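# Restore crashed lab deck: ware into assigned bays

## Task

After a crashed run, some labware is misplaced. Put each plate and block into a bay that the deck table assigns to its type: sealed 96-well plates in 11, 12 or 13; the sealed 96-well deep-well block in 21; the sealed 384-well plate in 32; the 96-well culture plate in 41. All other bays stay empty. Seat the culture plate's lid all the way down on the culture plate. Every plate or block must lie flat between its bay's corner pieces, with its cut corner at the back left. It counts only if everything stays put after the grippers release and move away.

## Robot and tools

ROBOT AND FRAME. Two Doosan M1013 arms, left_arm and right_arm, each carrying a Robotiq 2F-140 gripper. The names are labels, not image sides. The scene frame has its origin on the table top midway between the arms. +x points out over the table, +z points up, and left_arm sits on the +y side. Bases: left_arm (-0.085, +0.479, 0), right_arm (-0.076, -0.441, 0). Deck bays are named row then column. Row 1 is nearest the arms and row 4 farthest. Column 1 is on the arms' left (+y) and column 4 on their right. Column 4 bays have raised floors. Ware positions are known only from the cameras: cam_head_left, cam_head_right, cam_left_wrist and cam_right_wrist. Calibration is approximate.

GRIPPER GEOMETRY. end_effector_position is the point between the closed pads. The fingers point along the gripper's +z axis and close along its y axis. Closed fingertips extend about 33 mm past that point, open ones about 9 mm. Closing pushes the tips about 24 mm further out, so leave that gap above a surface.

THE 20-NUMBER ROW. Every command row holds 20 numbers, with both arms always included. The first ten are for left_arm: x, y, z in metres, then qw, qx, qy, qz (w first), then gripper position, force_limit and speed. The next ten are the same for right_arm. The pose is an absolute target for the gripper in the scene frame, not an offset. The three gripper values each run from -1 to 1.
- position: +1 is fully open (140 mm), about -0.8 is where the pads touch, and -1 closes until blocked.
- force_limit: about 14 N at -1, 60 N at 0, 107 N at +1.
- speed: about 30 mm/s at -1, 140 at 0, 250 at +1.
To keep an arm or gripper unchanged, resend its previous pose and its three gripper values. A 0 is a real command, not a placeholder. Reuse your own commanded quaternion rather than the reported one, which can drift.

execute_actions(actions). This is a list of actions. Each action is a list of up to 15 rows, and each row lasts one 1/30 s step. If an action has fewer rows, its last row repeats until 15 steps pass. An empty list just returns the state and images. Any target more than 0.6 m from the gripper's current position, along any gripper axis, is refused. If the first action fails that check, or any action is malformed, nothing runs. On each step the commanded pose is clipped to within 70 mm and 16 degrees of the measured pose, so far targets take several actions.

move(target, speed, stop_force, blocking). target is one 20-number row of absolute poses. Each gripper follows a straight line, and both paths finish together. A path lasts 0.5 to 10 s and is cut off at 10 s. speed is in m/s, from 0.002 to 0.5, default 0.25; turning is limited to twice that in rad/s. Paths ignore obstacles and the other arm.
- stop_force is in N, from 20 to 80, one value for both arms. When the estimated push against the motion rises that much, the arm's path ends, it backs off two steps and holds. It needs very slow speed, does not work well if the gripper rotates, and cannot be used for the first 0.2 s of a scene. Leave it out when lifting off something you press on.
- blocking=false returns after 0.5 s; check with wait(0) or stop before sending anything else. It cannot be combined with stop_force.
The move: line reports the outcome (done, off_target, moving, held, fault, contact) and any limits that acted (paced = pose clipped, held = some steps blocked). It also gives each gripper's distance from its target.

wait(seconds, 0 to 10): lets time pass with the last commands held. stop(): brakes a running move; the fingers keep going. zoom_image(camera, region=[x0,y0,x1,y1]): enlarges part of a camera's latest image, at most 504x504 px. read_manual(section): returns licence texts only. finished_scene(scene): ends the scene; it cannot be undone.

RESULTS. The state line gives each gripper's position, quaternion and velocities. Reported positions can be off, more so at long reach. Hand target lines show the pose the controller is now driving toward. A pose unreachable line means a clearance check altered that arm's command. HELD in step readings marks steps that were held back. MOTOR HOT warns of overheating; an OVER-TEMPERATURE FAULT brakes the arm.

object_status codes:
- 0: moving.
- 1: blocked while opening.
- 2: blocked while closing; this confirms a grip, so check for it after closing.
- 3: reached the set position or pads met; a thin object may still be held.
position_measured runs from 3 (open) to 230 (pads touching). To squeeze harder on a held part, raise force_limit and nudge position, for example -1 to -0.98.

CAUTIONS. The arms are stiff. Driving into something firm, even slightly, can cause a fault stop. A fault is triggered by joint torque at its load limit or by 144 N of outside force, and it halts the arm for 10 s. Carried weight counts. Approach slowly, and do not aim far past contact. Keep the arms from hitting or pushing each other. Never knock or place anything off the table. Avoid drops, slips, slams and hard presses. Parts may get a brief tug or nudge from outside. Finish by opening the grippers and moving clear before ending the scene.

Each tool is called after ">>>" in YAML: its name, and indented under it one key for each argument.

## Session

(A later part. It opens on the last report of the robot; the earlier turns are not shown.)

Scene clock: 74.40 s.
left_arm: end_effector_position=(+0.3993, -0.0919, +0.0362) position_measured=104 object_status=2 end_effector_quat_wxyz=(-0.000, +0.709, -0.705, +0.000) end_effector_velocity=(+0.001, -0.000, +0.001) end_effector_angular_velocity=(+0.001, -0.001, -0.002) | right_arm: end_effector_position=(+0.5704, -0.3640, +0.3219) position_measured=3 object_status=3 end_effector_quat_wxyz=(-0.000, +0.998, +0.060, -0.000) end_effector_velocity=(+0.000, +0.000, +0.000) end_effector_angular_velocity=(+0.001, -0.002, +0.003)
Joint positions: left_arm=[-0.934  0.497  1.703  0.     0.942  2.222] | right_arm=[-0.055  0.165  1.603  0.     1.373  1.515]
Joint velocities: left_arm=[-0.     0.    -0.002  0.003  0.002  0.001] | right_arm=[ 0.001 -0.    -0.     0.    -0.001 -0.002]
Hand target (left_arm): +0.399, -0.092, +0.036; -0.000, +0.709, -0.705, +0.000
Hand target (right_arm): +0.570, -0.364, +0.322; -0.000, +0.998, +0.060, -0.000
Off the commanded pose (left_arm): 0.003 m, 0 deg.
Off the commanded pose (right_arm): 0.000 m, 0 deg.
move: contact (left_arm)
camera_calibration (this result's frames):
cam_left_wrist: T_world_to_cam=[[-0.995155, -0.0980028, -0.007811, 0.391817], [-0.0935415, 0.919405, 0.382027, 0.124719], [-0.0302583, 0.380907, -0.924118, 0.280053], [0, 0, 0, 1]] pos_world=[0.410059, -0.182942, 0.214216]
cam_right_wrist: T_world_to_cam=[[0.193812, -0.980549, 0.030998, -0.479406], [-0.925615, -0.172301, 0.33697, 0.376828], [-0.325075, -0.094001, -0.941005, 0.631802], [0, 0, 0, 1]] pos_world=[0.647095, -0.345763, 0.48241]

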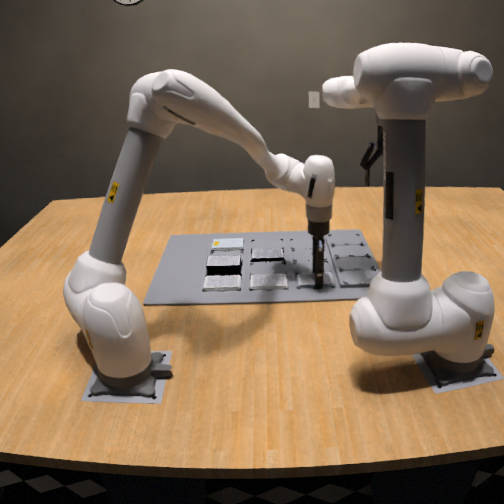

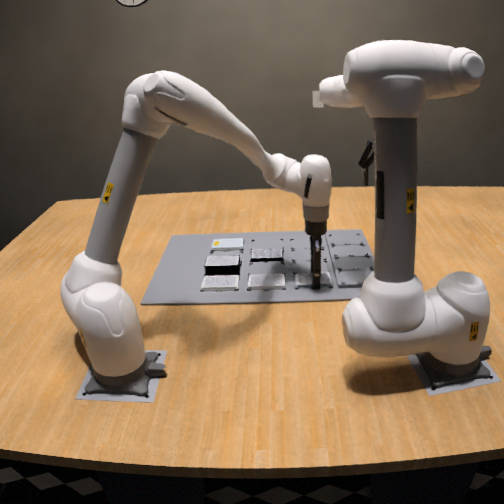

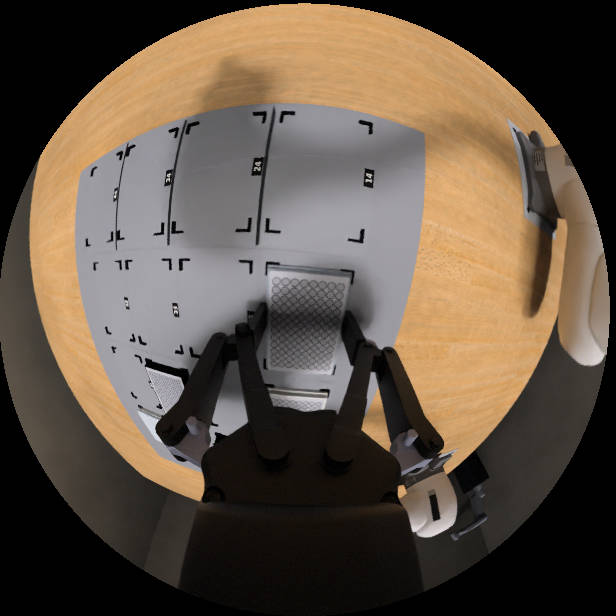

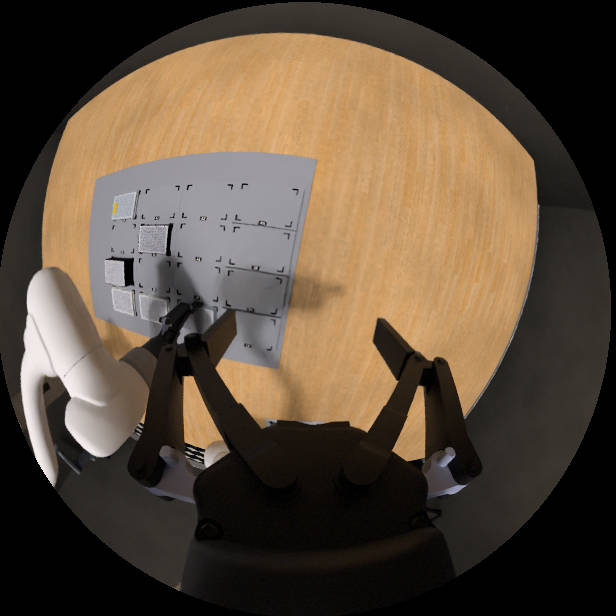

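Looks good. Release, and view from above.

>>> move:
  target: [0.3993,-0.092,0.0365,0,0.709,-0.7052,0,0.3,-0.3,-0.5,0.5704,-0.364,0.3219,0,0.998,0.06,0,1,0,0]
  speed: 0.01

>>> move:
  target: [0.3993,-0.092,0.08,0,0.709,-0.7052,0,0.3,-0.3,-0.5,0.5704,-0.364,0.3219,0,0.998,0.06,0,1,0,0]
  speed: 0.05

>>> move:
  target: [0.389,0.01,0.12,0,0.709,-0.7052,0,0.3,-0.3,-0.5,0.5704,-0.364,0.3219,0,0.998,0.06,0,1,0,0]
  speed: 0.15

>>> zoom_image:
  camera: "cam_left_wrist"
  region: [210, 140, 410, 340]

Scene clock: 75.40 s.
left_arm: end_effector_position=(+0.3993, -0.0920, +0.0365) position_measured=91 object_status=3 end_effector_quat_wxyz=(+0.000, +0.709, -0.705, -0.000) end_effector_velocity=(-0.001, +0.000, -0.001) end_effector_angular_velocity=(+0.001, +0.001, -0.000) | right_arm: end_effector_position=(+0.5704, -0.3640, +0.3219) position_measured=3 object_status=3 end_effector_quat_wxyz=(-0.000, +0.998, +0.060, +0.000) end_effector_velocity=(-0.000, -0.000, -0.000) end_effector_angular_velocity=(-0.000, +0.001, +0.001)
Joint positions: left_arm=[-0.935  0.497  1.703 -0.     0.942  2.222] | right_arm=[-0.055  0.165  1.603  0.     1.373  1.515]
Joint velocities: left_arm=[-0.     0.001  0.001 -0.    -0.     0.   ] | right_arm=[ 0.     0.     0.    -0.     0.001 -0.001]
Hand target (left_arm): +0.399, -0.092, +0.037; +0.000, +0.709, -0.705, -0.000
Hand target (right_arm): +0.570, -0.364, +0.322; -0.000, +0.998, +0.060, -0.000
Off the commanded pose (left_arm): 0.000 m, 0 deg.
Off the commanded pose (right_arm): 0.000 m, 0 deg.
move: done
camera_calibration (this result's frames):
cam_left_wrist: T_world_to_cam=[[-0.995161, -0.0979514, -0.00777055, 0.391798], [-0.0934782, 0.919407, 0.382038, 0.124643], [-0.0302768, 0.380915, -0.924114, 0.280386], [0, 0, 0, 1]] pos_world=[0.410043, -0.183023, 0.214535]
cam_right_wrist: T_world_to_cam=[[0.193812, -0.980549, 0.0309981, -0.479406], [-0.925615, -0.172301, 0.33697, 0.376828], [-0.325075, -0.0940012, -0.941005, 0.631802], [0, 0, 0, 1]] pos_world=[0.647095, -0.345763, 0.48241]

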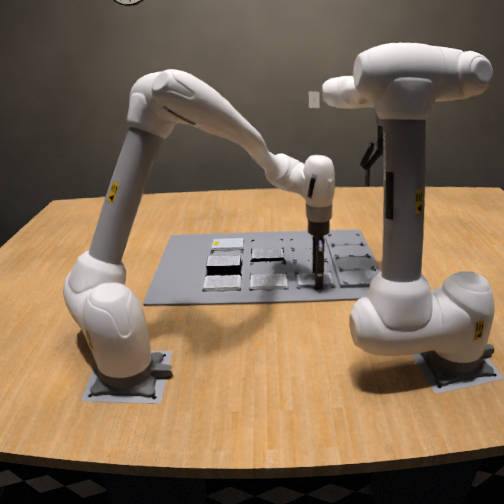

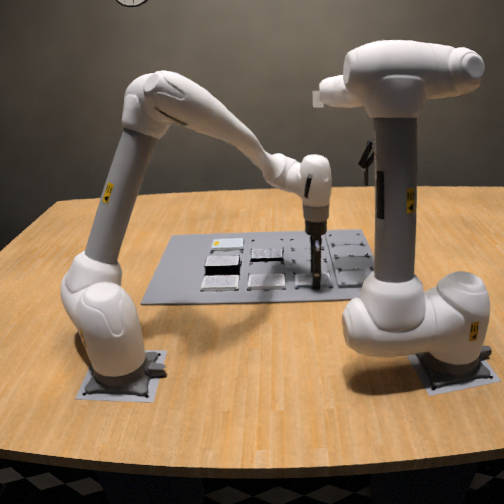

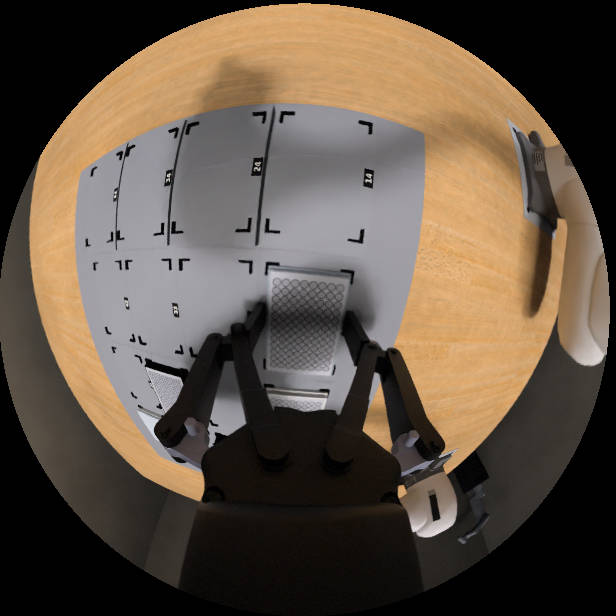

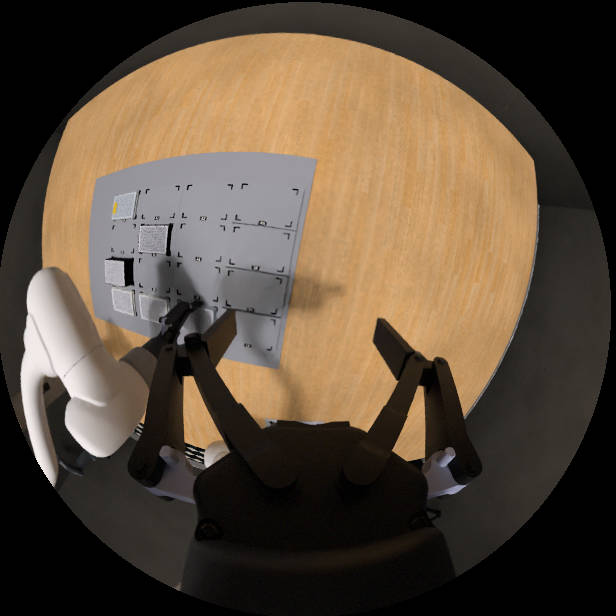

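Scene clock: 76.53 s.
left_arm: end_effector_position=(+0.3993, -0.0921, +0.0801) position_measured=91 object_status=3 end_effector_quat_wxyz=(+0.000, +0.709, -0.705, +0.000) end_effector_velocity=(+0.001, +0.000, +0.001) end_effector_angular_velocity=(-0.000, -0.002, -0.001) | right_arm: end_effector_position=(+0.5704, -0.3640, +0.3219) position_measured=3 object_status=3 end_effector_quat_wxyz=(-0.000, +0.998, +0.060, -0.000) end_effector_velocity=(+0.000, -0.000, -0.000) end_effector_angular_velocity=(-0.000, +0.000, -0.000)
Joint positions: left_arm=[-0.935  0.457  1.672 -0.     1.012  2.222] | right_arm=[-0.055  0.165  1.603  0.     1.373  1.515]
Joint velocities: left_arm=[ 0.001 -0.001 -0.     0.002 -0.     0.001] | right_arm=[-0.  0. -0. -0.  0.  0.]
Hand target (left_arm): +0.399, -0.092, +0.080; +0.000, +0.709, -0.705, -0.000
Hand target (right_arm): +0.570, -0.364, +0.322; -0.000, +0.998, +0.060, -0.000
Off the commanded pose (left_arm): 0.000 m, 0 deg.
Off the commanded pose (right_arm): 0.000 m, 0 deg.
move: done
camera_calibration (this result's frames):
cam_left_wrist: T_world_to_cam=[[-0.995166, -0.0978917, -0.00781469, 0.392154], [-0.0934439, 0.919462, 0.381914, 0.108048], [-0.0302009, 0.380798, -0.924165, 0.32068], [0, 0, 0, 1]] pos_world=[0.41004, -0.183071, 0.258161]
cam_right_wrist: T_world_to_cam=[[0.193812, -0.980549, 0.030998, -0.479406], [-0.925615, -0.172301, 0.33697, 0.376828], [-0.325075, -0.0940011, -0.941005, 0.631802], [0, 0, 0, 1]] pos_world=[0.647095, -0.345763, 0.48241]

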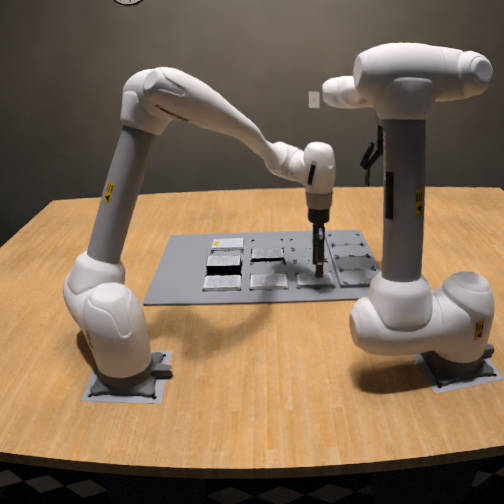

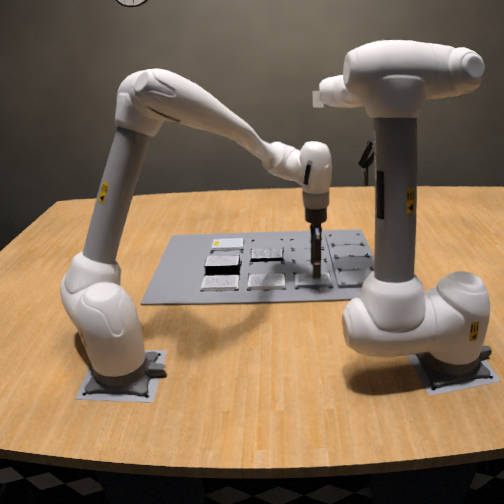

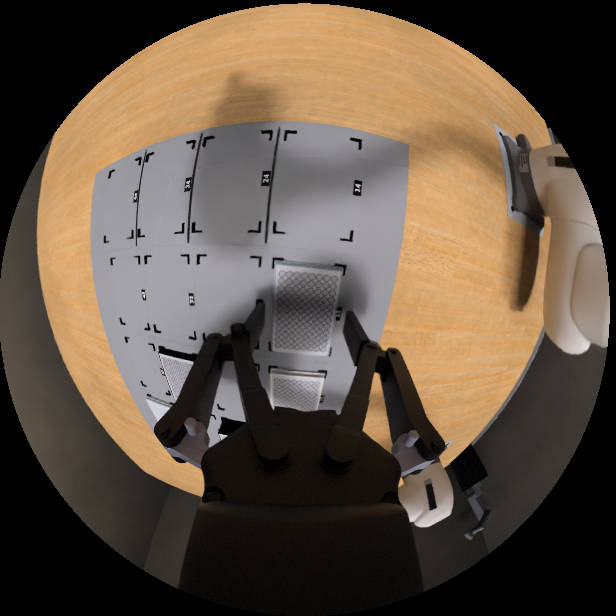

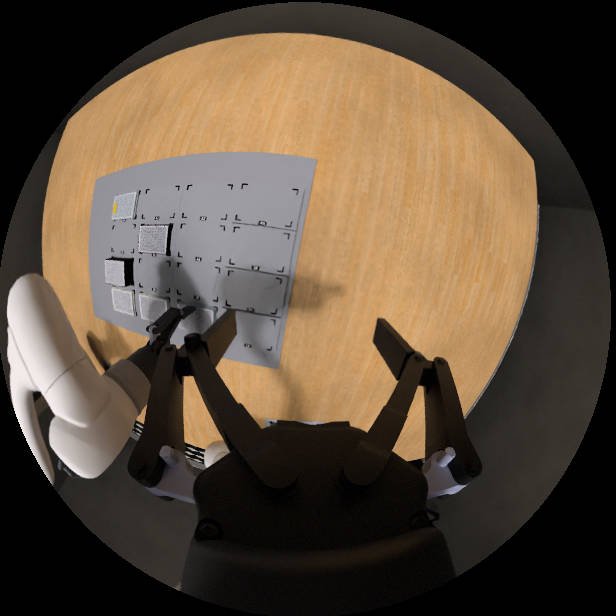

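Scene clock: 77.57 s.
left_arm: end_effector_position=(+0.3892, +0.0100, +0.1202) position_measured=91 object_status=3 end_effector_quat_wxyz=(+0.000, +0.709, -0.705, +0.000) end_effector_velocity=(+0.000, +0.000, -0.000) end_effector_angular_velocity=(+0.000, -0.000, +0.000) | right_arm: end_effector_position=(+0.5704, -0.3640, +0.3219) position_measured=3 object_status=3 end_effector_quat_wxyz=(-0.000, +0.998, +0.060, -0.000) end_effector_velocity=(-0.000, -0.000, +0.000) end_effector_angular_velocity=(-0.000, +0.001, +0.000)
Joint positions: left_arm=[-0.853  0.308  1.809 -0.     1.024  2.304] | right_arm=[-0.055  0.165  1.603  0.     1.373  1.515]
Joint velocities: left_arm=[ 0.     0.     0.     0.001 -0.001 -0.   ] | right_arm=[ 0.    -0.     0.    -0.     0.001 -0.   ]
Hand target (left_arm): +0.389, +0.010, +0.120; +0.000, +0.709, -0.705, +0.000
Hand target (right_arm): +0.570, -0.364, +0.322; -0.000, +0.998, +0.060, -0.000
Off the commanded pose (left_arm): 0.000 m, 0 deg.
Off the commanded pose (right_arm): 0.000 m, 0 deg.
move: done
camera_calibration (this result's frames):
cam_left_wrist: T_world_to_cam=[[-0.995159, -0.0979622, -0.00783814, 0.392389], [-0.0935185, 0.919462, 0.381896, -0.00198815], [-0.0302045, 0.38078, -0.924172, 0.318562], [0, 0, 0, 1]] pos_world=[0.399926, -0.0810349, 0.298241]
cam_right_wrist: T_world_to_cam=[[0.193812, -0.980549, 0.030998, -0.479406], [-0.925615, -0.172301, 0.33697, 0.376828], [-0.325075, -0.094001, -0.941005, 0.631802], [0, 0, 0, 1]] pos_world=[0.647095, -0.345763, 0.48241]

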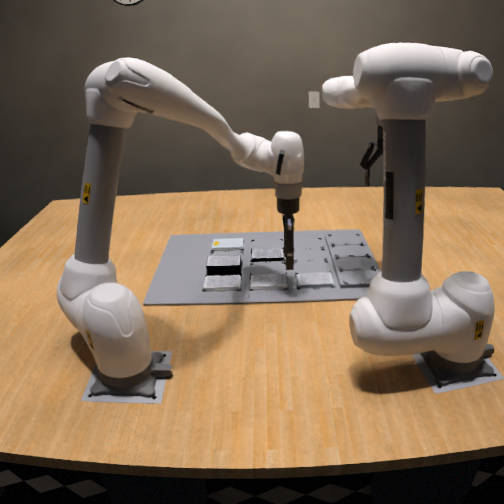

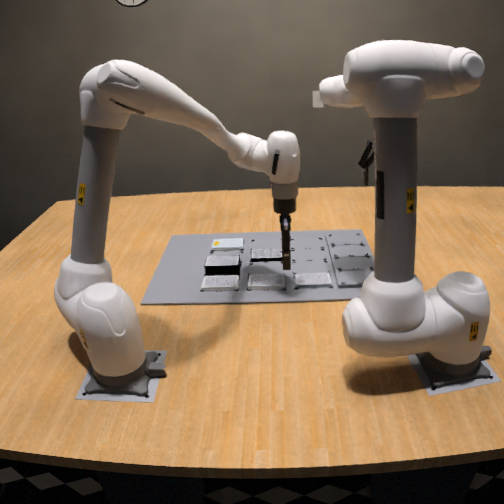

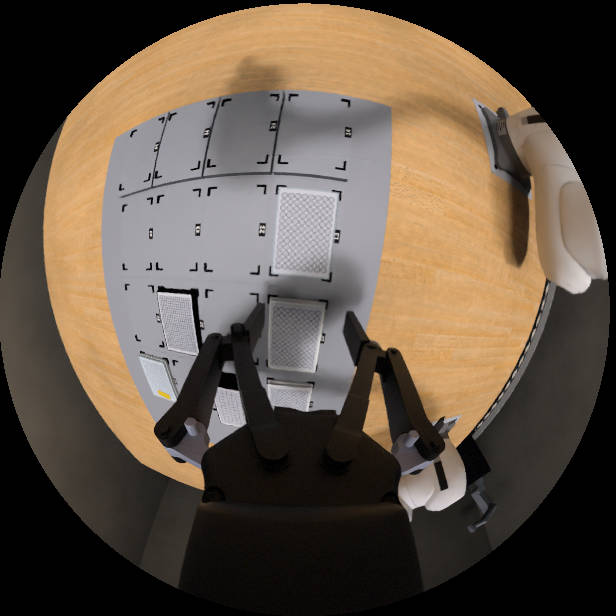

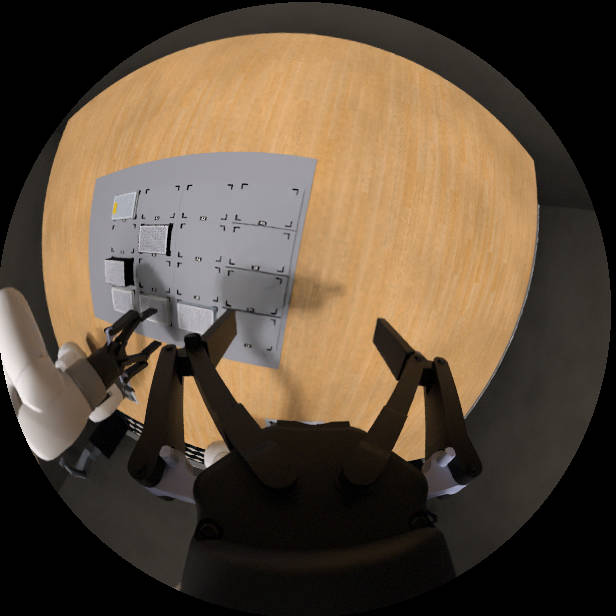

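Region (210, 140, 410, 340) of cam_left_wrist's 616x616 image, scaled by 2.520, with more detail than that image has.

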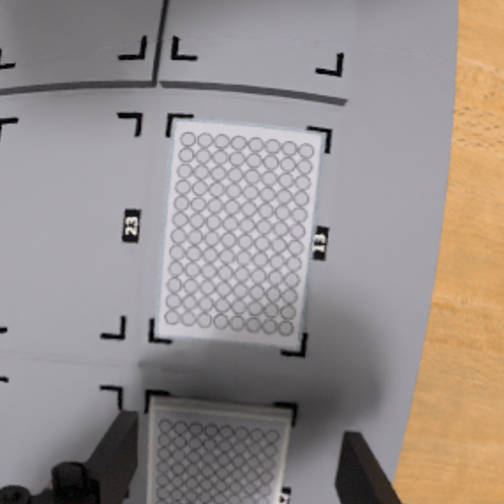

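Seated symmetrically.

>>> finished_scene:
  scene: 1

The scene is finished: the task was done.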